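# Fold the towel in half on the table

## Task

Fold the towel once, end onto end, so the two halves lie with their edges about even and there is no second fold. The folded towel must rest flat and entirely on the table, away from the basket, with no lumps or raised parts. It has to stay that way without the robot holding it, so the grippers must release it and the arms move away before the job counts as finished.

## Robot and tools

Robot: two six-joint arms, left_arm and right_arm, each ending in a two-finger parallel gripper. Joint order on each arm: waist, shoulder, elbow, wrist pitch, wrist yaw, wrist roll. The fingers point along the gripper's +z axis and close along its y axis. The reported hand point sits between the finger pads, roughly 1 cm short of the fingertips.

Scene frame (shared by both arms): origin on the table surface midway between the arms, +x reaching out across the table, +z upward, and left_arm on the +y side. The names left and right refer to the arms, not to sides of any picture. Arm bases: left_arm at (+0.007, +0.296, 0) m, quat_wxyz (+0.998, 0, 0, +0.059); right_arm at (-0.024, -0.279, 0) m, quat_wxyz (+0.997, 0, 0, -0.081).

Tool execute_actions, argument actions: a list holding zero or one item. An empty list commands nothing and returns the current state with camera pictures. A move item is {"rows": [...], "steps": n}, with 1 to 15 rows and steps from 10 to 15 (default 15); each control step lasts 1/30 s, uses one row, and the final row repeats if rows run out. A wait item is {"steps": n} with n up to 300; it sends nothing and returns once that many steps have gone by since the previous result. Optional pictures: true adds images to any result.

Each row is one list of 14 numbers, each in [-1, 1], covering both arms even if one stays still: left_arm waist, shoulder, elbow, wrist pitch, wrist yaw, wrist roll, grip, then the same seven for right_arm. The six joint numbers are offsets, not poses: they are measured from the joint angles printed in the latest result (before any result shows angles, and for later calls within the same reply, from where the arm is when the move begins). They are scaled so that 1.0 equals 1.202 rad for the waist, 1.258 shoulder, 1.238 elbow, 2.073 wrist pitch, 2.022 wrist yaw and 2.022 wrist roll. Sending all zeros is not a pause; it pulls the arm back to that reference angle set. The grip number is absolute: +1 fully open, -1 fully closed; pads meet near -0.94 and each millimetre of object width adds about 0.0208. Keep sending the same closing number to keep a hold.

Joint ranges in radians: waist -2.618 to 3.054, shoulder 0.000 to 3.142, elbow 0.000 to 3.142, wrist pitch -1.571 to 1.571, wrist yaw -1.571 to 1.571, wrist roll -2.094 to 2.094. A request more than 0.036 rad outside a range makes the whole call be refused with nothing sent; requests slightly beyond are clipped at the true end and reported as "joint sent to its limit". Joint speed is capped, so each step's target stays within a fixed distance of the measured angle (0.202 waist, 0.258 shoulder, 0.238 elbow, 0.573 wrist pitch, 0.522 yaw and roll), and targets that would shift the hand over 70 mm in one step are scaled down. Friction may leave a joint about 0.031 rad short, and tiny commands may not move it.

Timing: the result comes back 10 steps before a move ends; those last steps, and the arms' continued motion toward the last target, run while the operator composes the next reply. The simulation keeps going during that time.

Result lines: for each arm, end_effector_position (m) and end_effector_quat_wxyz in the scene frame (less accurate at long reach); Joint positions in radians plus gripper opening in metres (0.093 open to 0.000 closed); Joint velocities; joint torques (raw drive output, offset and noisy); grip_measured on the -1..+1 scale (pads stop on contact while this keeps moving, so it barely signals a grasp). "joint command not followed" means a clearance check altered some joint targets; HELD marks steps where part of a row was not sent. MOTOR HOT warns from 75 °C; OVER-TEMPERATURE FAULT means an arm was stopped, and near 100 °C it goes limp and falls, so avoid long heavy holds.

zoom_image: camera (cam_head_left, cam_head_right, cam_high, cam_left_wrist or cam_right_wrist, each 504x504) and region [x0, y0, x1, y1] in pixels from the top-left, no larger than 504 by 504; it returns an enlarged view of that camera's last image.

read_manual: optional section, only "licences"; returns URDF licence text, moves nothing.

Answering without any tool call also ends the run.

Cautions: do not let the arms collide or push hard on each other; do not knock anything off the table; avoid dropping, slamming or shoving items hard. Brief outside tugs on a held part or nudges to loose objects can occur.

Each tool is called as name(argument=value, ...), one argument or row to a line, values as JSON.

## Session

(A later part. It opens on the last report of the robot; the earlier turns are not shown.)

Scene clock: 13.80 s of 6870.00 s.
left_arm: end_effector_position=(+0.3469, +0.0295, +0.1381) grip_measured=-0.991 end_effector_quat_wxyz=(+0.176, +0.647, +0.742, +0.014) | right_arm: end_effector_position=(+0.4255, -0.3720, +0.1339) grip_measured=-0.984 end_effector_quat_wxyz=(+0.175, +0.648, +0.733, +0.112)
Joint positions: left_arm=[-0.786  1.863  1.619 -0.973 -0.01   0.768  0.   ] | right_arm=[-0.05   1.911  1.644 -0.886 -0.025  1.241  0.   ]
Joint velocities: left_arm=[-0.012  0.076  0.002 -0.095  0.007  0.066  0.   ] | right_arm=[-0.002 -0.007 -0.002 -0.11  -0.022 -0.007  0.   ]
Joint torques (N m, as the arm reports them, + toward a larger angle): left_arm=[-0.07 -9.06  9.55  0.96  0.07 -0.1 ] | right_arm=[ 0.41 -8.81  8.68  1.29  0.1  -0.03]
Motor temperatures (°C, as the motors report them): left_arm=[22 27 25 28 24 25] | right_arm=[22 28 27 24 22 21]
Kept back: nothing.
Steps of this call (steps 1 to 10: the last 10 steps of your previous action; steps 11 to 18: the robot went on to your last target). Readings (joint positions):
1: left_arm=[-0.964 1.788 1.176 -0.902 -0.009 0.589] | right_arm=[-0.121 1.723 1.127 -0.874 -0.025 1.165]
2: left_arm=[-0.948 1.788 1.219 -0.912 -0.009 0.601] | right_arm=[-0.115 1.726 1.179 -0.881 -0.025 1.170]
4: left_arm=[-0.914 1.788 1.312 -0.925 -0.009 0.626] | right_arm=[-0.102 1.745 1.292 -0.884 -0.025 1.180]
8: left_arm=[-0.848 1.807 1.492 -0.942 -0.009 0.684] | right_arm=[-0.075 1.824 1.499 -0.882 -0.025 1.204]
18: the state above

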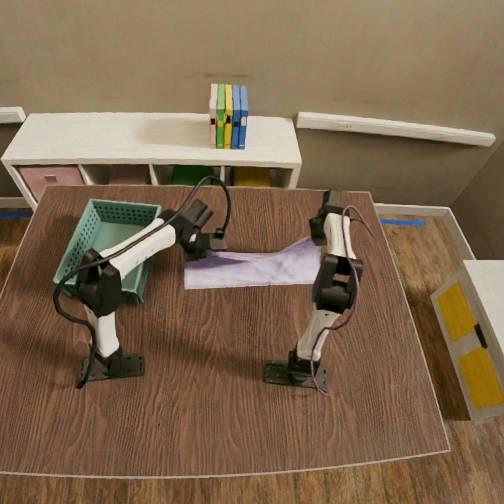

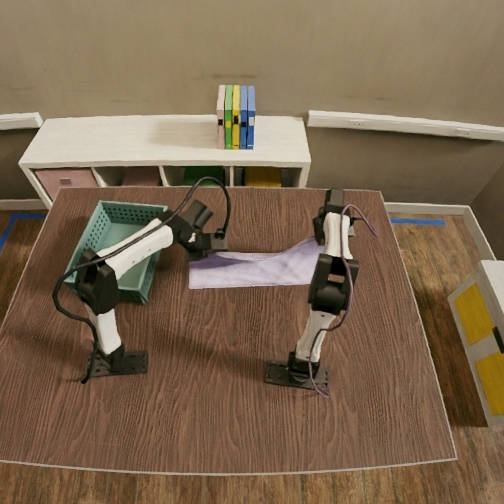

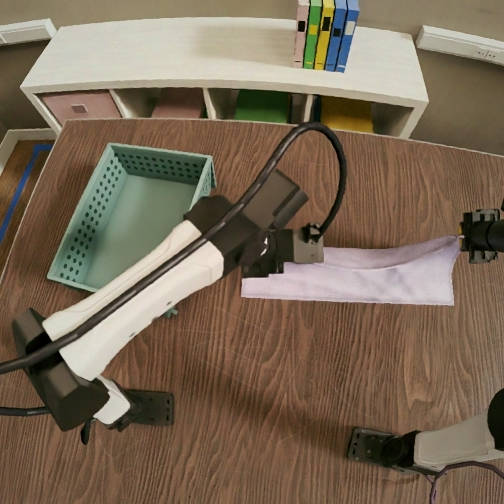

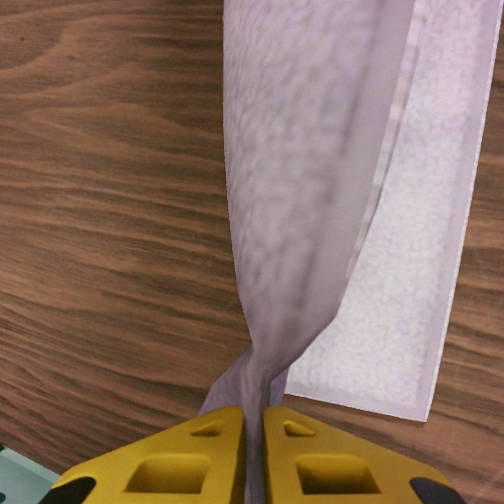

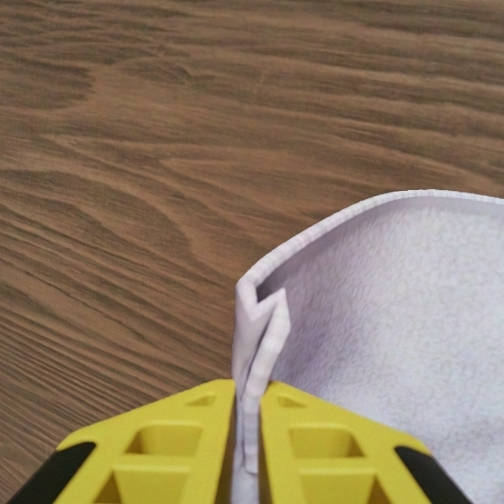

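execute_actions(
  actions=[
    {"rows": [[0.009,0.004,0.03,-0.008,0,0.006,-1,0.004,0.008,0.035,-0.004,0,0.003,-1],[0.019,0.008,0.06,-0.013,0,0.013,-1,0.008,0.018,0.07,-0.007,0,0.006,-1],[0.031,0.014,0.093,-0.019,0,0.022,-1,0.013,0.029,0.108,-0.01,0,0.01,-1],[0.043,0.019,0.127,-0.025,0,0.03,-1,0.018,0.04,0.148,-0.013,0,0.014,-1],[0.057,0.025,0.165,-0.032,0,0.04,-1,0.023,0.053,0.193,-0.017,0,0.018,-1],[0.07,0.031,0.205,-0.039,0,0.05,-1,0.029,0.066,0.24,-0.02,0,0.022,-1],[0.084,0.037,0.245,-0.047,0,0.06,-1,0.034,0.079,0.287,-0.025,0,0.026,-1],[0.098,0.043,0.285,-0.054,0,0.07,-1,0.04,0.092,0.334,-0.029,0,0.031,-1],[0.112,0.049,0.325,-0.062,0,0.079,-1,0.046,0.105,0.381,-0.033,0,0.035,-1],[0.126,0.055,0.365,-0.069,0,0.089,-1,0.051,0.118,0.428,-0.037,0,0.039,-1],[0.139,0.061,0.405,-0.077,0,0.099,-1,0.057,0.131,0.475,-0.04,0,0.044,-1],[0.151,0.066,0.44,-0.084,0,0.107,-1,0.062,0.143,0.516,-0.044,0,0.048,-1],[0.162,0.07,0.47,-0.089,0,0.115,-1,0.066,0.152,0.55,-0.047,0,0.051,-1],[0.169,0.074,0.49,-0.093,0,0.12,-1,0.069,0.159,0.574,-0.049,0,0.053,-1],[0.172,0.075,0.5,-0.095,0,0.122,-1,0.07,0.162,0.586,-0.05,0,0.054,-1]], "steps": 15},
  ],
)

execute_actions(
  actions=[
    {"steps": 28},
  ],
  pictures=true,
)

Scene clock: 14.93 s of 6870.00 s.
left_arm: end_effector_position=(+0.3622, +0.0304, +0.1569) grip_measured=-0.991 end_effector_quat_wxyz=(+0.188, +0.650, +0.736, +0.019) | right_arm: end_effector_position=(+0.4439, -0.3727, +0.1528) grip_measured=-0.984 end_effector_quat_wxyz=(+0.187, +0.648, +0.728, +0.122)
Joint positions: left_arm=[-0.763  1.888  1.718 -1.02  -0.009  0.803  0.   ] | right_arm=[-0.043  1.957  1.768 -0.932 -0.025  1.255  0.   ]
Joint velocities: left_arm=[ 0.354  0.237  1.17  -0.183 -0.037  0.256  0.   ] | right_arm=[ 0.129  0.471  1.341 -0.183 -0.007  0.022  0.   ]
Joint torques (N m, as the arm reports them, + toward a larger angle): left_arm=[  2.38 -10.67  10.89   1.22   0.08  -0.09] | right_arm=[  1.27 -10.47   9.28   1.72   0.11  -0.05]
Motor temperatures (°C, as the motors report them): left_arm=[22 27 25 29 24 25] | right_arm=[22 28 28 24 22 21]
Steps of this call (steps 1 to 29: the robot went on to your last target; steps 30 to 34: the first 5 steps of this action). Readings (joint positions):
30: left_arm=[-0.786 1.866 1.619 -0.983 -0.010 0.779] | right_arm=[-0.050 1.912 1.647 -0.895 -0.025 1.246]
31: left_arm=[-0.785 1.868 1.628 -0.990 -0.010 0.781] | right_arm=[-0.050 1.917 1.660 -0.904 -0.025 1.247]
33: left_arm=[-0.774 1.881 1.680 -1.011 -0.009 0.793] | right_arm=[-0.047 1.941 1.723 -0.924 -0.025 1.251]
34: the state above

Scene clock: 15.87 s of 6870.00 s.
left_arm: end_effector_position=(+0.4470, +0.0784, +0.2946) grip_measured=-0.991 end_effector_quat_wxyz=(+0.323, +0.631, +0.699, +0.094) | right_arm: end_effector_position=(+0.5280, -0.3422, +0.2900) grip_measured=-0.984 end_effector_quat_wxyz=(+0.314, +0.610, +0.687, +0.239)
Joint positions: left_arm=[-0.58   1.951  2.223 -1.157 -0.008  1.008  0.   ] | right_arm=[ 0.039  2.112  2.353 -1.001 -0.035  1.344  0.   ]
Joint velocities: left_arm=[ 0.002 -0.012  0.002 -0.007  0.051  0.051  0.   ] | right_arm=[ 0.017 -0.002  0.022 -0.007 -0.051  0.007  0.   ]
Joint torques (N m, as the arm reports them, + toward a larger angle): left_arm=[ 0.04 -9.7   8.73  1.47  0.06 -0.1 ] | right_arm=[ -0.18 -10.58   7.76   2.1    0.18  -0.05]
Motor temperatures (°C, as the motors report them): left_arm=[22 28 25 29 24 25] | right_arm=[22 29 28 24 22 21]
Kept back: nothing.
Steps of this call (steps 1 to 10: the last 10 steps of your previous action; steps 11 to 28: the robot went on to your last target). Readings (joint positions):
1: left_arm=[-0.749 1.896 1.763 -1.028 -0.009 0.815] | right_arm=[-0.038 1.974 1.820 -0.937 -0.025 1.260]
2: left_arm=[-0.732 1.903 1.812 -1.035 -0.009 0.828] | right_arm=[-0.032 1.991 1.875 -0.941 -0.025 1.265]
4: left_arm=[-0.694 1.914 1.913 -1.051 -0.009 0.858] | right_arm=[-0.016 2.023 1.993 -0.948 -0.025 1.278]
8: left_arm=[-0.621 1.930 2.113 -1.089 -0.009 0.925] | right_arm=[0.015 2.076 2.225 -0.959 -0.026 1.307]
28: the state above

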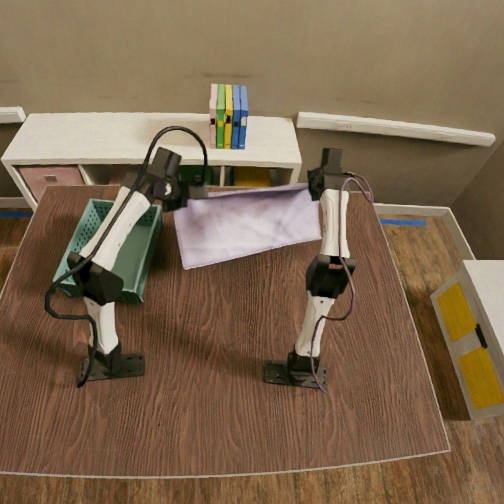

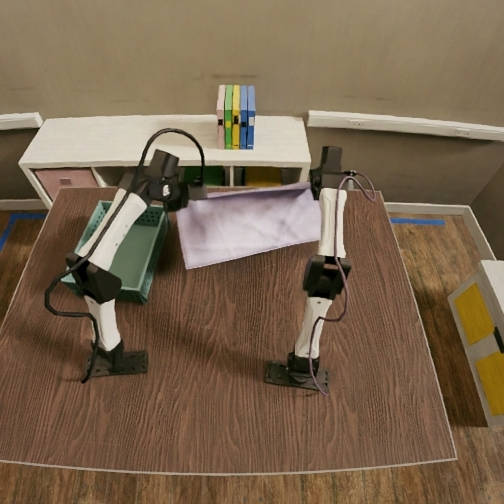

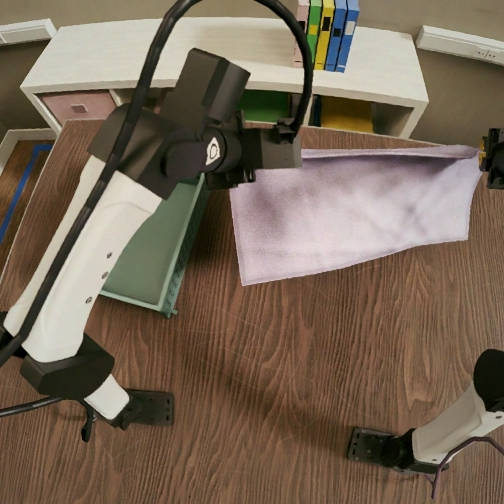

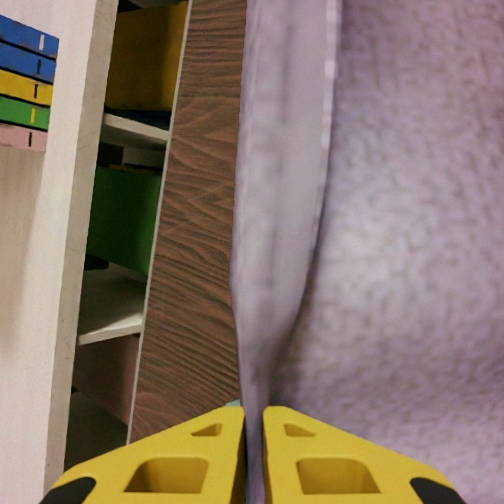

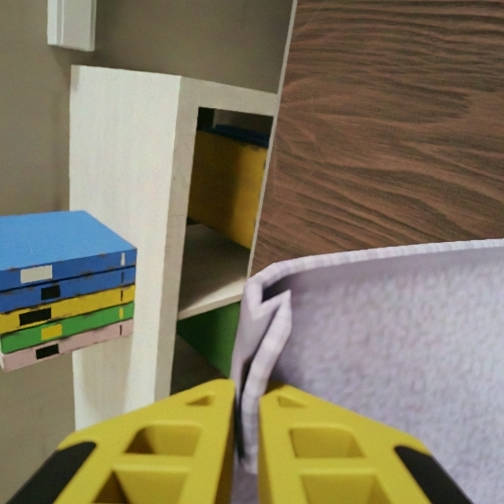

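execute_actions(
  actions=[
    {"rows": [[-0.008,-0.02,-0.015,-0.008,0,-0.007,-1,-0.004,-0.022,-0.015,-0.01,0,-0.004,-1],[-0.018,-0.033,-0.04,-0.014,0,-0.016,-1,-0.008,-0.038,-0.042,-0.02,0,-0.009,-1],[-0.03,-0.046,-0.07,-0.02,0,-0.026,-1,-0.013,-0.056,-0.073,-0.03,0,-0.014,-1],[-0.043,-0.06,-0.103,-0.026,0,-0.037,-1,-0.019,-0.074,-0.108,-0.04,0,-0.02,-1],[-0.056,-0.073,-0.138,-0.031,0,-0.048,-1,-0.025,-0.092,-0.144,-0.048,0,-0.026,-1],[-0.069,-0.085,-0.174,-0.034,0,-0.059,-1,-0.031,-0.109,-0.182,-0.054,0,-0.032,-1],[-0.082,-0.095,-0.211,-0.035,0,-0.07,-1,-0.037,-0.124,-0.22,-0.058,0,-0.038,-1],[-0.095,-0.104,-0.25,-0.033,0,-0.079,-1,-0.043,-0.14,-0.266,-0.056,0,-0.043,-1],[-0.108,-0.112,-0.29,-0.028,0,-0.088,-1,-0.049,-0.156,-0.315,-0.05,0,-0.048,-1],[-0.121,-0.12,-0.331,-0.021,0,-0.097,-1,-0.055,-0.172,-0.365,-0.042,0,-0.052,-1],[-0.134,-0.128,-0.372,-0.013,0,-0.106,-1,-0.061,-0.187,-0.415,-0.033,0,-0.057,-1],[-0.147,-0.136,-0.413,-0.004,0,-0.115,-1,-0.067,-0.202,-0.465,-0.024,0,-0.062,-1],[-0.16,-0.144,-0.454,0.006,0,-0.124,-1,-0.073,-0.217,-0.515,-0.014,0,-0.067,-1],[-0.172,-0.151,-0.494,0.016,0,-0.133,-1,-0.079,-0.231,-0.565,-0.004,0,-0.072,-1],[-0.183,-0.157,-0.532,0.025,0,-0.142,-1,-0.084,-0.245,-0.612,0.005,0,-0.076,-1]], "steps": 15},
  ],
)

execute_actions(
  actions=[
    {"steps": 24},
  ],
  pictures=true,
)

Scene clock: 17.93 s of 6870.00 s.
left_arm: end_effector_position=(+0.4273, +0.0748, +0.2807) grip_measured=-0.991 end_effector_quat_wxyz=(+0.301, +0.633, +0.709, +0.078) | right_arm: end_effector_position=(+0.5071, -0.3406, +0.2746) grip_measured=-0.984 end_effector_quat_wxyz=(+0.287, +0.615, +0.701, +0.219)
Joint positions: left_arm=[-0.605  1.907  2.134 -1.166 -0.008  0.972  0.   ] | right_arm=[ 0.035  2.056  2.254 -1.032 -0.04   1.328  0.   ]
Joint velocities: left_arm=[-0.339 -0.476 -1.038 -0.198 -0.095 -0.359  0.   ] | right_arm=[-0.081 -0.632 -1.106 -0.447 -0.095 -0.212  0.   ]
Joint torques (N m, as the arm reports them, + toward a larger angle): left_arm=[ -1.87 -11.21   5.83   1.22   0.09  -0.2 ] | right_arm=[ -1.55 -12.18   5.77   1.82   0.18  -0.21]
Motor temperatures (°C, as the motors report them): left_arm=[22 28 26 29 24 25] | right_arm=[22 29 28 25 22 21]
Steps of this call (steps 1 to 30: the robot went on to your last target; steps 31 to 57: nothing new was sent; steps 58 to 62: the first 5 steps of this action). Readings (joint positions):
58: left_arm=[-0.580 1.951 2.223 -1.160 -0.008 1.008] | right_arm=[0.039 2.112 2.353 -1.004 -0.036 1.344]
59: left_arm=[-0.581 1.948 2.216 -1.159 -0.008 1.003] | right_arm=[0.039 2.107 2.345 -1.006 -0.037 1.343]
61: left_arm=[-0.593 1.924 2.169 -1.162 -0.008 0.985] | right_arm=[0.038 2.077 2.292 -1.020 -0.039 1.334]
62: the state above

Scene clock: 18.73 s of 6870.00 s.
left_arm: end_effector_position=(+0.3050, +0.0545, +0.1461) grip_measured=-0.991 end_effector_quat_wxyz=(+0.122, +0.645, +0.755, +0.006) | right_arm: end_effector_position=(+0.3840, -0.3635, +0.1427) grip_measured=-0.984 end_effector_quat_wxyz=(+0.134, +0.641, +0.750, +0.094)
Joint positions: left_arm=[-0.802  1.774  1.571 -1.124 -0.007  0.731  0.   ] | right_arm=[-0.057  1.824  1.596 -1.016 -0.04   1.201  0.   ]
Joint velocities: left_arm=[ 0.007 -0.002  0.017  0.081 -0.007 -0.066  0.   ] | right_arm=[-0.017  0.007 -0.017 -0.022 -0.022 -0.022  0.   ]
Joint torques (N m, as the arm reports them, + toward a larger angle): left_arm=[  0.2  -10.33   7.09   0.99   0.08  -0.16] | right_arm=[ -0.27 -10.21   6.66   1.34   0.14  -0.19]
Motor temperatures (°C, as the motors report them): left_arm=[22 28 26 29 24 25] | right_arm=[22 30 28 25 22 21]
Kept back: nothing.
Steps of this call (steps 1 to 10: the last 10 steps of your previous action; steps 11 to 24: the robot went on to your last target). Readings (joint positions):
1: left_arm=[-0.620 1.889 2.095 -1.172 -0.008 0.957] | right_arm=[0.031 2.033 2.213 -1.046 -0.040 1.320]
2: left_arm=[-0.637 1.871 2.053 -1.179 -0.008 0.941] | right_arm=[0.024 2.010 2.169 -1.059 -0.040 1.312]
4: left_arm=[-0.675 1.840 1.963 -1.187 -0.008 0.907] | right_arm=[0.006 1.962 2.070 -1.075 -0.040 1.294]
8: left_arm=[-0.744 1.800 1.763 -1.180 -0.008 0.837] | right_arm=[-0.031 1.879 1.834 -1.067 -0.040 1.257]
24: the state above

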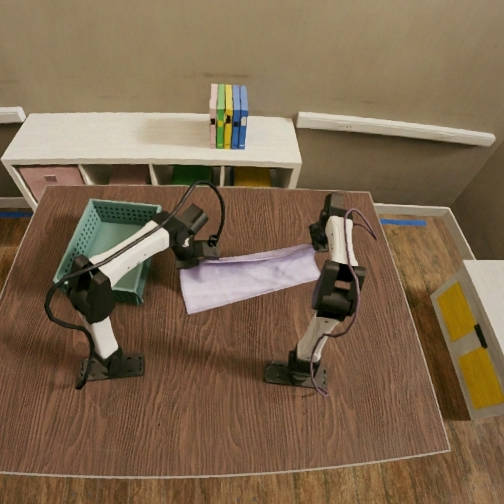

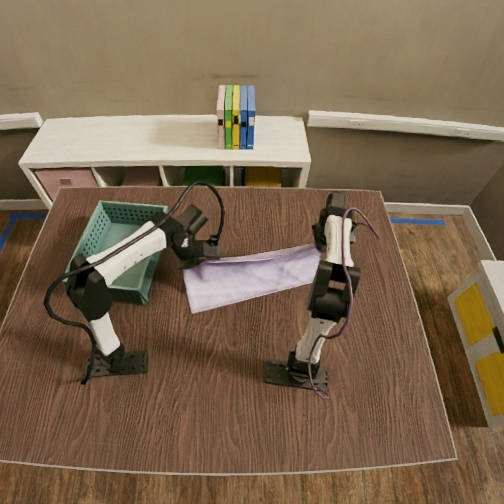

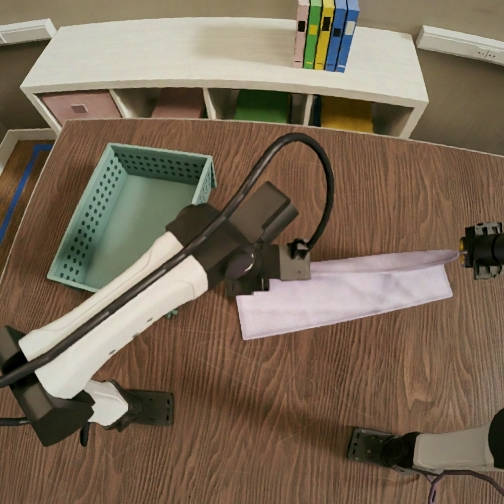

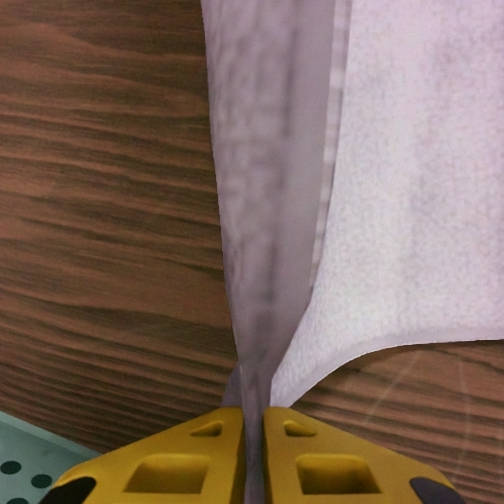

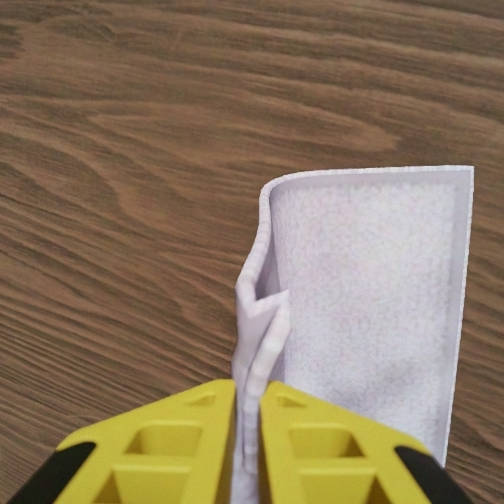

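execute_actions(
  actions=[
    {"rows": [[0.01,0.015,0.03,-0.002,0,0.004,-1,0.006,0.02,0.04,0.002,0,0.002,-1],[0.023,0.04,0.055,-0.003,0,0.008,-1,0.013,0.052,0.076,0.003,0,0.003,-1],[0.037,0.07,0.083,-0.005,0,0.013,-1,0.021,0.09,0.118,0.005,0,0.005,-1],[0.052,0.103,0.111,-0.008,0,0.018,-1,0.03,0.13,0.16,0.008,0,0.008,-1],[0.068,0.14,0.143,-0.01,0,0.023,-1,0.039,0.176,0.208,0.01,0,0.01,-1],[0.085,0.177,0.174,-0.012,0,0.029,-1,0.048,0.222,0.256,0.012,0,0.012,-1],[0.101,0.214,0.205,-0.015,0,0.034,-1,0.058,0.268,0.304,0.015,0,0.015,-1],[0.118,0.251,0.236,-0.017,0,0.04,-1,0.067,0.314,0.352,0.017,0,0.017,-1],[0.135,0.288,0.267,-0.02,0,0.046,-1,0.077,0.36,0.4,0.02,0,0.02,-1],[0.151,0.325,0.297,-0.022,0,0.051,-1,0.086,0.406,0.447,0.022,0,0.022,-1],[0.168,0.362,0.327,-0.024,0,0.057,-1,0.096,0.452,0.494,0.024,0,0.024,-1],[0.182,0.396,0.354,-0.026,0,0.062,-1,0.104,0.494,0.535,0.026,0,0.026,-1],[0.195,0.426,0.376,-0.028,0,0.066,-1,0.111,0.53,0.569,0.028,0,0.028,-1],[0.203,0.448,0.39,-0.029,0,0.069,-1,0.116,0.557,0.591,0.029,0,0.029,-1],[0.207,0.463,0.397,-0.03,0,0.07,-1,0.118,0.574,0.602,0.03,0,0.03,-1]], "steps": 15},
  ],
)

execute_actions(
  actions=[
    {"steps": 28},
  ],
  pictures=true,
)

Scene clock: 20.60 s of 6870.00 s.
left_arm: end_effector_position=(+0.3286, +0.0509, +0.1469) grip_measured=-0.991 end_effector_quat_wxyz=(+0.123, +0.639, +0.759, +0.008) | right_arm: end_effector_position=(+0.4173, -0.3634, +0.1461) grip_measured=-0.984 end_effector_quat_wxyz=(+0.142, +0.635, +0.752, +0.101)
Joint positions: left_arm=[-0.771  1.853  1.672 -1.142 -0.005  0.747  0.   ] | right_arm=[-0.041  1.936  1.75  -1.037 -0.04   1.205  0.   ]
Joint velocities: left_arm=[ 0.427  0.984  1.121 -0.007 -0.037  0.183  0.   ] | right_arm=[ 0.208  1.258  1.575  0.125 -0.007  0.051  0.   ]
Joint torques (N m, as the arm reports them, + toward a larger angle): left_arm=[ 2.38 -6.49  8.38  0.85  0.07 -0.07] | right_arm=[ 1.49 -7.11  7.12  1.48  0.09 -0.04]
Motor temperatures (°C, as the motors report them): left_arm=[22 29 26 29 24 25] | right_arm=[22 30 28 25 22 21]
Steps of this call (steps 1 to 30: the robot went on to your last target; steps 31 to 51: nothing new was sent; steps 52 to 56: the first 5 steps of this action). Readings (joint positions):
52: left_arm=[-0.802 1.774 1.571 -1.121 -0.007 0.729] | right_arm=[-0.057 1.827 1.601 -1.017 -0.040 1.199]
53: left_arm=[-0.800 1.781 1.581 -1.128 -0.007 0.731] | right_arm=[-0.056 1.838 1.619 -1.026 -0.040 1.200]
55: left_arm=[-0.785 1.821 1.635 -1.140 -0.006 0.741] | right_arm=[-0.048 1.894 1.696 -1.038 -0.040 1.203]
56: the state above

Scene clock: 21.53 s of 6870.00 s.
left_arm: end_effector_position=(+0.4409, +0.0982, +0.0293) grip_measured=-0.991 end_effector_quat_wxyz=(+0.031, +0.603, +0.797, +0.009) | right_arm: end_effector_position=(+0.5557, -0.3136, +0.0323) grip_measured=-0.984 end_effector_quat_wxyz=(+0.140, +0.602, +0.777, +0.120)
Joint positions: left_arm=[-0.547  2.378  2.039 -1.167 -0.005  0.866  0.   ] | right_arm=[ 0.091  2.561  2.32  -0.961 -0.045  1.254  0.   ]
Joint velocities: left_arm=[ 0.007  0.007 -0.007  0.022 -0.007  0.007  0.   ] | right_arm=[-0.002 -0.002  0.002  0.007 -0.066 -0.037  0.   ]
Joint torques (N m, as the arm reports them, + toward a larger angle): left_arm=[ -0.49 -15.22   9.39   0.29   0.08  -0.03] | right_arm=[ -0.34 -15.     8.37   1.26   0.13  -0.01]
Motor temperatures (°C, as the motors report them): left_arm=[22 30 26 29 24 25] | right_arm=[22 31 28 25 22 21]
Kept back: nothing.
Steps of this call (steps 1 to 10: the last 10 steps of your previous action; steps 11 to 28: the robot went on to your last target). Readings (joint positions):
1: left_arm=[-0.753 1.892 1.713 -1.143 -0.005 0.755] | right_arm=[-0.031 1.986 1.809 -1.032 -0.040 1.208]
2: left_arm=[-0.733 1.935 1.753 -1.143 -0.005 0.762] | right_arm=[-0.021 2.041 1.869 -1.025 -0.040 1.211]
4: left_arm=[-0.691 2.032 1.831 -1.143 -0.005 0.780] | right_arm=[0.003 2.158 1.989 -1.009 -0.040 1.218]
8: left_arm=[-0.606 2.231 1.969 -1.148 -0.005 0.818] | right_arm=[0.052 2.400 2.208 -0.979 -0.040 1.233]
28: the state above

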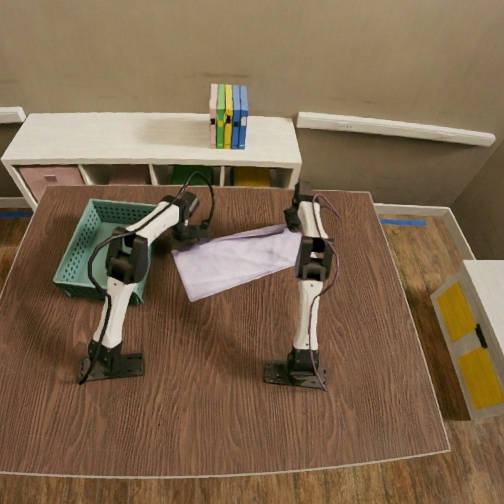

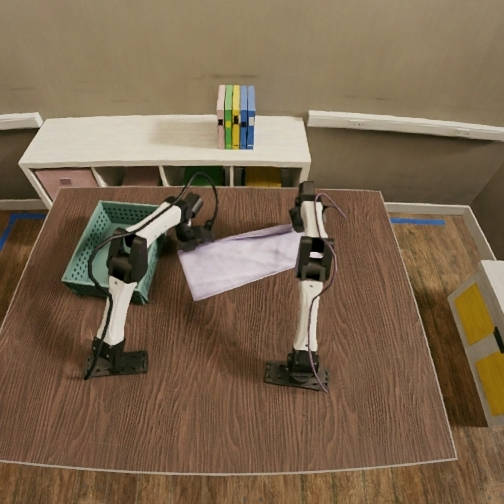

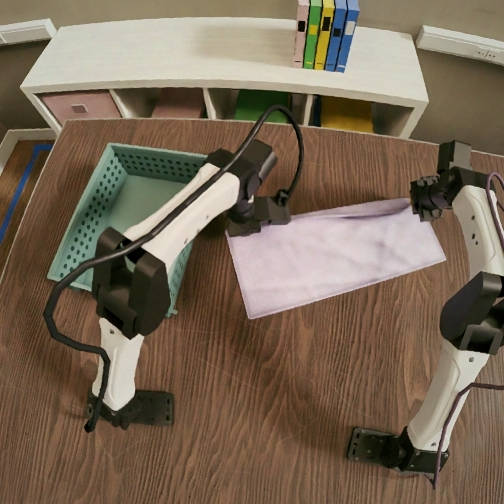

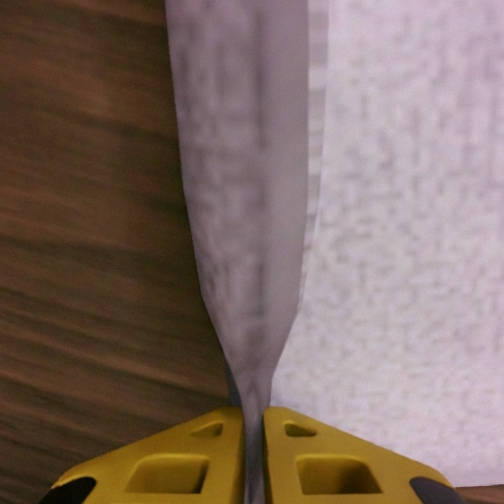

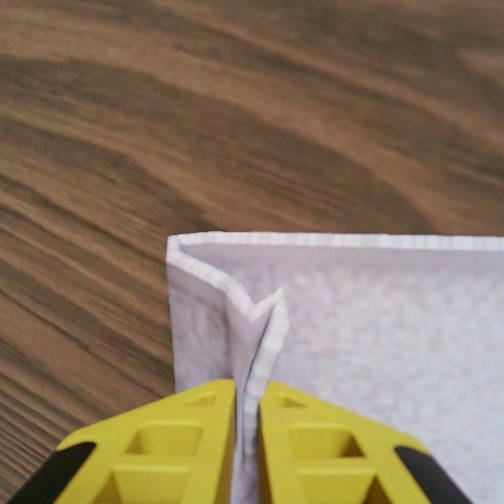

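execute_actions(
  actions=[],
)

Scene clock: 23.33 s of 6870.00 s.
left_arm: end_effector_position=(+0.4409, +0.0982, +0.0293) grip_measured=-0.991 end_effector_quat_wxyz=(+0.031, +0.603, +0.797, +0.009) | right_arm: end_effector_position=(+0.5557, -0.3136, +0.0323) grip_measured=-0.984 end_effector_quat_wxyz=(+0.140, +0.602, +0.777, +0.120)
Joint positions: left_arm=[-0.547  2.378  2.039 -1.167 -0.005  0.866  0.   ] | right_arm=[ 0.091  2.561  2.32  -0.961 -0.045  1.254  0.   ]
Joint velocities: left_arm=[ 0.007  0.002  0.007 -0.037  0.007 -0.022  0.   ] | right_arm=[-0.012  0.012 -0.022 -0.051 -0.081  0.007  0.   ]
Joint torques (N m, as the arm reports them, + toward a larger angle): left_arm=[ -0.47 -15.23   9.36   0.3    0.07  -0.06] | right_arm=[ -0.33 -14.98   8.38   1.26   0.13  -0.02]
Motor temperatures (°C, as the motors report them): left_arm=[22 31 26 29 24 25] | right_arm=[22 32 29 25 22 21]
Kept back: nothing.
Steps of this call (steps 1 to 30: the robot went on to your last target; steps 31 to 54: nothing new was sent). Readings (joint positions):
1: left_arm=[-0.547 2.378 2.039 -1.167 -0.005 0.866] | right_arm=[0.091 2.561 2.320 -0.961 -0.045 1.254]
2: left_arm=[-0.547 2.378 2.039 -1.167 -0.005 0.866] | right_arm=[0.091 2.561 2.320 -0.961 -0.045 1.254]
4: left_arm=[-0.547 2.378 2.039 -1.167 -0.005 0.866] | right_arm=[0.091 2.561 2.320 -0.961 -0.045 1.254]
8: left_arm=[-0.547 2.378 2.039 -1.167 -0.005 0.866] | right_arm=[0.091 2.561 2.320 -0.961 -0.045 1.254]
54: the state above
All arms were judged still, so your last target was given up. Only a new action makes them travel on or press farther. Fingers that are still opening or closing keep moving.

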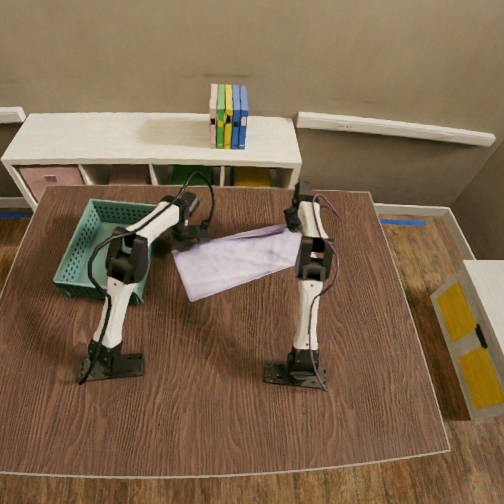

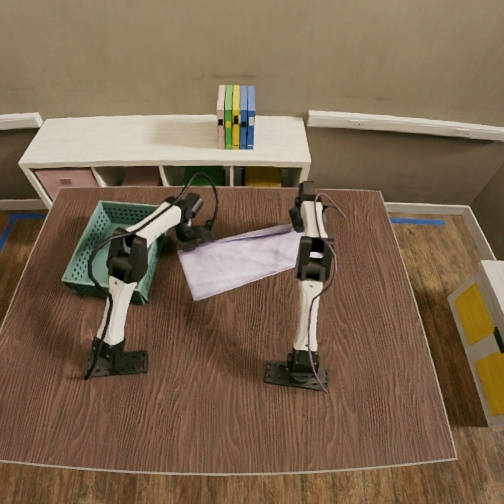

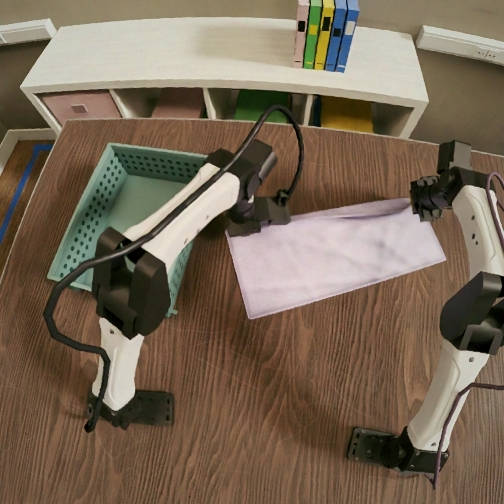

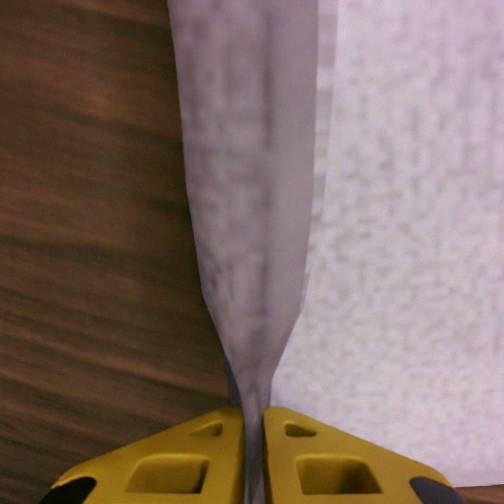

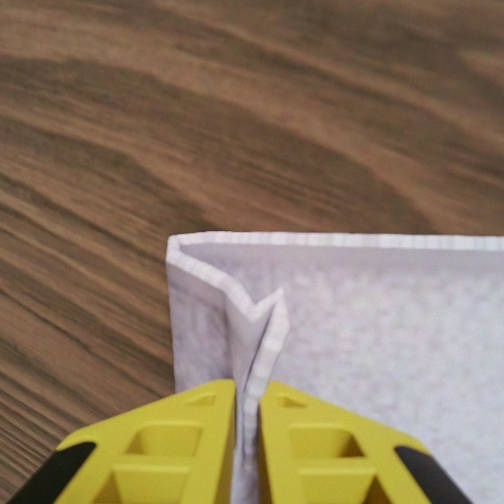

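execute_actions(
  actions=[
    {"rows":[[0.01,0.015,0.035,-0.004,0,0.005,-1,0.004,0.006,0.008,0.017,0,0,-1],[0.02,0.03,0.07,-0.008,0,0.01,-1,0.008,0.012,0.016,0.034,0,0,-1],[0.03,0.045,0.10,-0.012,0,0.015,-1,0.012,0.018,0.024,0.051,0,0,-1],[0.04,0.06,0.135,-0.015,0,0.02,-1,0.018,0.025,0.03,0.068,0,0,-1],[0.052,0.075,0.168,-0.018,0,0.025,-1,0.025,0.032,0.038,0.087,0,0,-1]],"steps":15},
  ],
)

execute_actions(
  actions=[
    {"steps":20},
  ],
  pictures=true,
)

Scene clock: 25.07 s of 6870.00 s.
left_arm: end_effector_position=(+0.4635, +0.0976, +0.0362) grip_measured=-0.991 end_effector_quat_wxyz=(+0.051, +0.603, +0.796, +0.015) | right_arm: end_effector_position=(+0.5699, -0.3111, +0.0336) grip_measured=-0.984 end_effector_quat_wxyz=(+0.162, +0.596, +0.775, +0.136)
Joint positions: left_arm=[-0.529  2.432  2.159 -1.191 -0.004  0.886  0.   ] | right_arm=[ 0.097  2.574  2.33  -0.903 -0.045  1.254  0.   ]
Joint velocities: left_arm=[ 0.247  0.51   1.101 -0.037 -0.007  0.154  0.   ] | right_arm=[0.09  0.203 0.198 0.652 0.022 0.051 0.   ]
Joint torques (N m, as the arm reports them, + toward a larger angle): left_arm=[  2.88 -13.21   8.96   0.55   0.08  -0.1 ] | right_arm=[  1.7  -12.88   8.67   1.49   0.1   -0.09]
Motor temperatures (°C, as the motors report them): left_arm=[22 32 26 29 24 25] | right_arm=[22 34 29 25 22 21]
Steps of this call (steps 1 to 47: nothing new was sent; steps 48 to 52: the first 5 steps of this action). Readings (joint positions):
48: left_arm=[-0.547 2.379 2.043 -1.169 -0.005 0.867] | right_arm=[0.091 2.561 2.320 -0.960 -0.045 1.254]
49: left_arm=[-0.546 2.386 2.059 -1.175 -0.005 0.870] | right_arm=[0.091 2.561 2.320 -0.954 -0.045 1.254]
51: left_arm=[-0.538 2.414 2.120 -1.187 -0.005 0.879] | right_arm=[0.094 2.567 2.323 -0.925 -0.045 1.254]
52: the state above

Scene clock: 25.73 s of 6870.00 s.
left_arm: end_effector_position=(+0.4850, +0.1146, +0.0420) grip_measured=-0.991 end_effector_quat_wxyz=(+0.069, +0.593, +0.802, +0.022) | right_arm: end_effector_position=(+0.5920, -0.2980, +0.0355) grip_measured=-0.984 end_effector_quat_wxyz=(+0.195, +0.580, +0.774, +0.161)
Joint positions: left_arm=[-0.482  2.457  2.222 -1.191 -0.004  0.911  0.   ] | right_arm=[ 0.12   2.595  2.34  -0.807 -0.045  1.254  0.   ]
Joint velocities: left_arm=[ 0.012 -0.012  0.002 -0.037 -0.066 -0.007  0.   ] | right_arm=[ 0.012 -0.002  0.012 -0.022  0.037 -0.066  0.   ]
Joint torques (N m, as the arm reports them, + toward a larger angle): left_arm=[ -0.25 -12.96   9.66   0.5    0.1   -0.06] | right_arm=[  0.2  -13.78   9.     1.76   0.1   -0.11]
Motor temperatures (°C, as the motors report them): left_arm=[22 32 27 29 24 25] | right_arm=[22 34 29 25 22 21]
Kept back: nothing.
Steps of this call (steps 1 to 10: the last 10 steps of your previous action; steps 11 to 20: the robot went on to your last target). Readings (joint positions):
1: left_arm=[-0.520 2.446 2.189 -1.189 -0.004 0.890] | right_arm=[0.100 2.581 2.336 -0.879 -0.045 1.254]
2: left_arm=[-0.509 2.453 2.207 -1.188 -0.004 0.894] | right_arm=[0.104 2.586 2.339 -0.859 -0.045 1.254]
4: left_arm=[-0.491 2.457 2.219 -1.188 -0.004 0.900] | right_arm=[0.112 2.592 2.340 -0.834 -0.045 1.254]
8: left_arm=[-0.481 2.457 2.222 -1.188 -0.004 0.906] | right_arm=[0.120 2.595 2.340 -0.816 -0.045 1.254]
20: the state above

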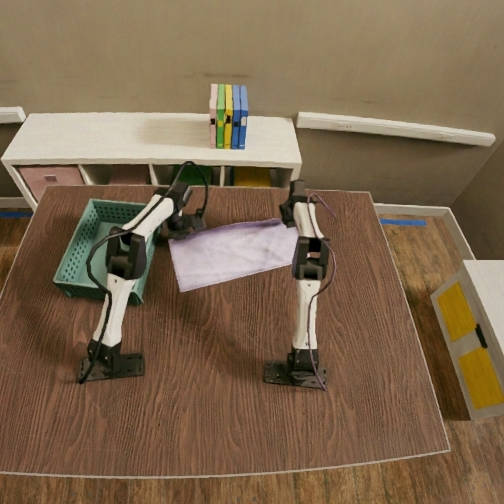

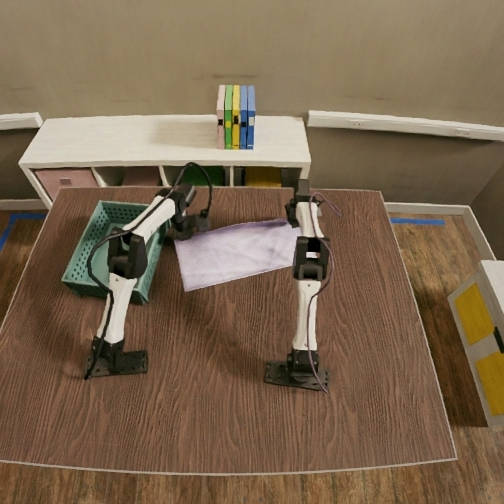

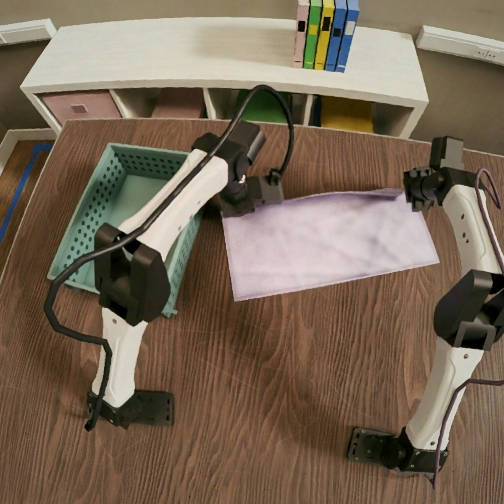

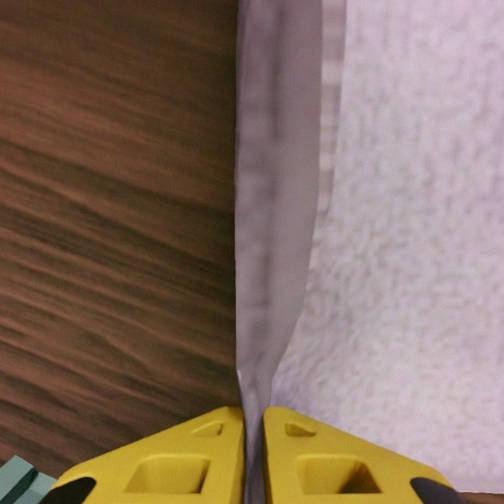

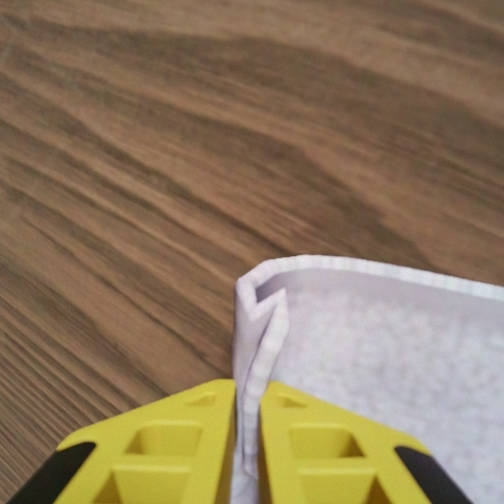

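execute_actions(
  actions=[
    {"rows":[[0,0,0,0,0,0,-0.7,0,0,0,0,0,0,-0.7],[0,0,0,0,0,0,-0.5,0,0,0,0,0,0,-0.5],[0,0,0,0,0,0,-0.3,0,0,0,0,0,0,-0.3],[0,0,0,0,0,0,-0.1,0,0,0,0,0,0,-0.1],[0,0,0,0,0,0,-0.1,0,0,0,0,0,0,-0.1],[0,0,0,0,0,0,-0.1,0,0,0,0,0,0,-0.1],[0,-0.02,0,0,0,0,-0.1,0,-0.02,0,0,0,0,-0.1],[0,-0.04,0,0,0,0,-0.1,0,-0.04,0,0,0,0,-0.1],[0,-0.06,0,0,0,0,-0.1,0,-0.06,0,0,0,0,-0.1],[0,-0.08,0,0,0,0,-0.1,0,-0.08,0,0,0,0,-0.1],[0,-0.10,0,0,0,0,-0.1,0,-0.10,0,0,0,0,-0.1]],"steps":15},
  ],
)

execute_actions(
  actions=[
    {"steps":22},
  ],
  pictures=true,
)

Scene clock: 26.77 s of 6870.00 s.
left_arm: end_effector_position=(+0.4850, +0.1146, +0.0420) grip_measured=-0.125 end_effector_quat_wxyz=(+0.069, +0.594, +0.801, +0.022) | right_arm: end_effector_position=(+0.5920, -0.2980, +0.0355) grip_measured=-0.127 end_effector_quat_wxyz=(+0.195, +0.580, +0.774, +0.161)
Joint positions: left_arm=[-0.482  2.457  2.222 -1.191 -0.004  0.911  0.039] | right_arm=[ 0.12   2.595  2.34  -0.807 -0.045  1.254  0.039]
Joint velocities: left_arm=[ 0.002 -0.002  0.007  0.095  0.007 -0.037  0.05 ] | right_arm=[-0.012  0.002  0.007 -0.066 -0.007  0.051  0.05 ]
Joint torques (N m, as the arm reports them, + toward a larger angle): left_arm=[  0.08 -14.16   7.48   0.65   0.09  -0.13] | right_arm=[  0.15 -14.22   6.93   1.47   0.1   -0.1 ]
Motor temperatures (°C, as the motors report them): left_arm=[22 33 27 29 24 25] | right_arm=[22 35 29 25 22 21]
Steps of this call (steps 1 to 15: the robot went on to your last target; steps 16 to 26: nothing new was sent; steps 27 to 31: the first 5 steps of this action). Readings (joint positions):
27: left_arm=[-0.482 2.457 2.222 -1.191 -0.004 0.911] | right_arm=[0.120 2.595 2.340 -0.807 -0.045 1.254]
28: left_arm=[-0.482 2.457 2.222 -1.191 -0.004 0.911] | right_arm=[0.120 2.595 2.340 -0.807 -0.045 1.254]
30: left_arm=[-0.482 2.457 2.222 -1.191 -0.004 0.911] | right_arm=[0.120 2.595 2.340 -0.807 -0.045 1.254]
31: the state above

Scene clock: 27.50 s of 6870.00 s.
left_arm: end_effector_position=(+0.4896, +0.1129, +0.1071) grip_measured=-0.101 end_effector_quat_wxyz=(+0.132, +0.589, +0.796, +0.039) | right_arm: end_effector_position=(+0.5967, -0.2982, +0.1125) grip_measured=-0.103 end_effector_quat_wxyz=(+0.245, +0.568, +0.761, +0.196)
Joint positions: left_arm=[-0.482  2.325  2.222 -1.192 -0.004  0.911  0.04 ] | right_arm=[ 0.12   2.466  2.34  -0.808 -0.045  1.254  0.04 ]
Joint velocities: left_arm=[-0.007  0.012 -0.012 -0.007 -0.037 -0.007  0.001] | right_arm=[ 0.002  0.002 -0.002 -0.037 -0.066  0.007 -0.   ]
Joint torques (N m, as the arm reports them, + toward a larger angle): left_arm=[  0.01 -13.03   7.67   0.92   0.09  -0.14] | right_arm=[  0.17 -13.4    7.12   1.72   0.09  -0.11]
Motor temperatures (°C, as the motors report them): left_arm=[22 33 27 29 24 25] | right_arm=[22 35 29 25 22 21]
Kept back: nothing.
Steps of this call (steps 1 to 10: the last 10 steps of your previous action; steps 11 to 22: the robot went on to your last target). Readings (joint positions):
1: left_arm=[-0.482 2.457 2.222 -1.191 -0.004 0.911] | right_arm=[0.120 2.595 2.340 -0.807 -0.045 1.254]
2: left_arm=[-0.482 2.457 2.222 -1.191 -0.004 0.911] | right_arm=[0.120 2.595 2.340 -0.807 -0.045 1.254]
4: left_arm=[-0.482 2.449 2.222 -1.191 -0.004 0.911] | right_arm=[0.120 2.588 2.340 -0.811 -0.045 1.254]
8: left_arm=[-0.482 2.383 2.222 -1.192 -0.004 0.911] | right_arm=[0.120 2.527 2.340 -0.821 -0.045 1.254]
22: the state above

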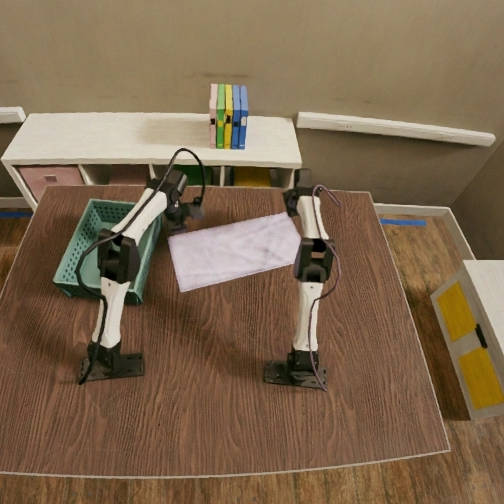

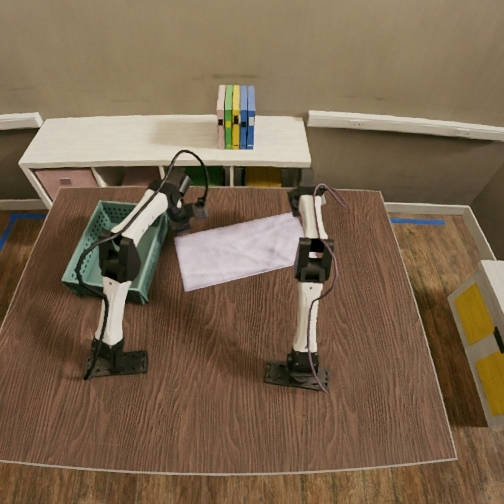

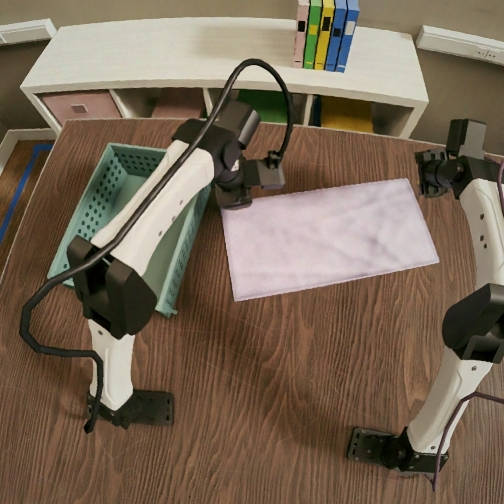

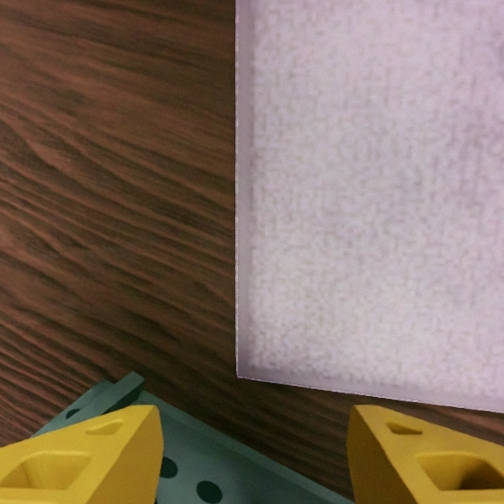

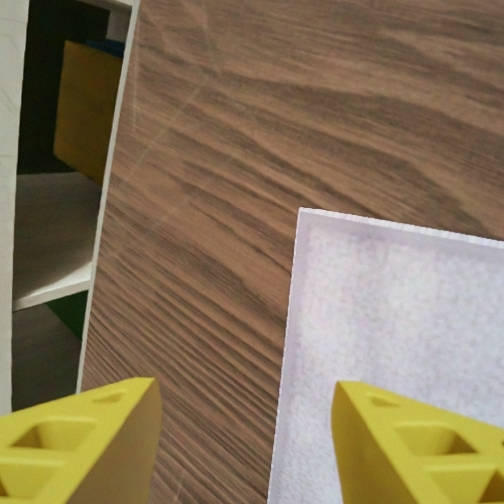

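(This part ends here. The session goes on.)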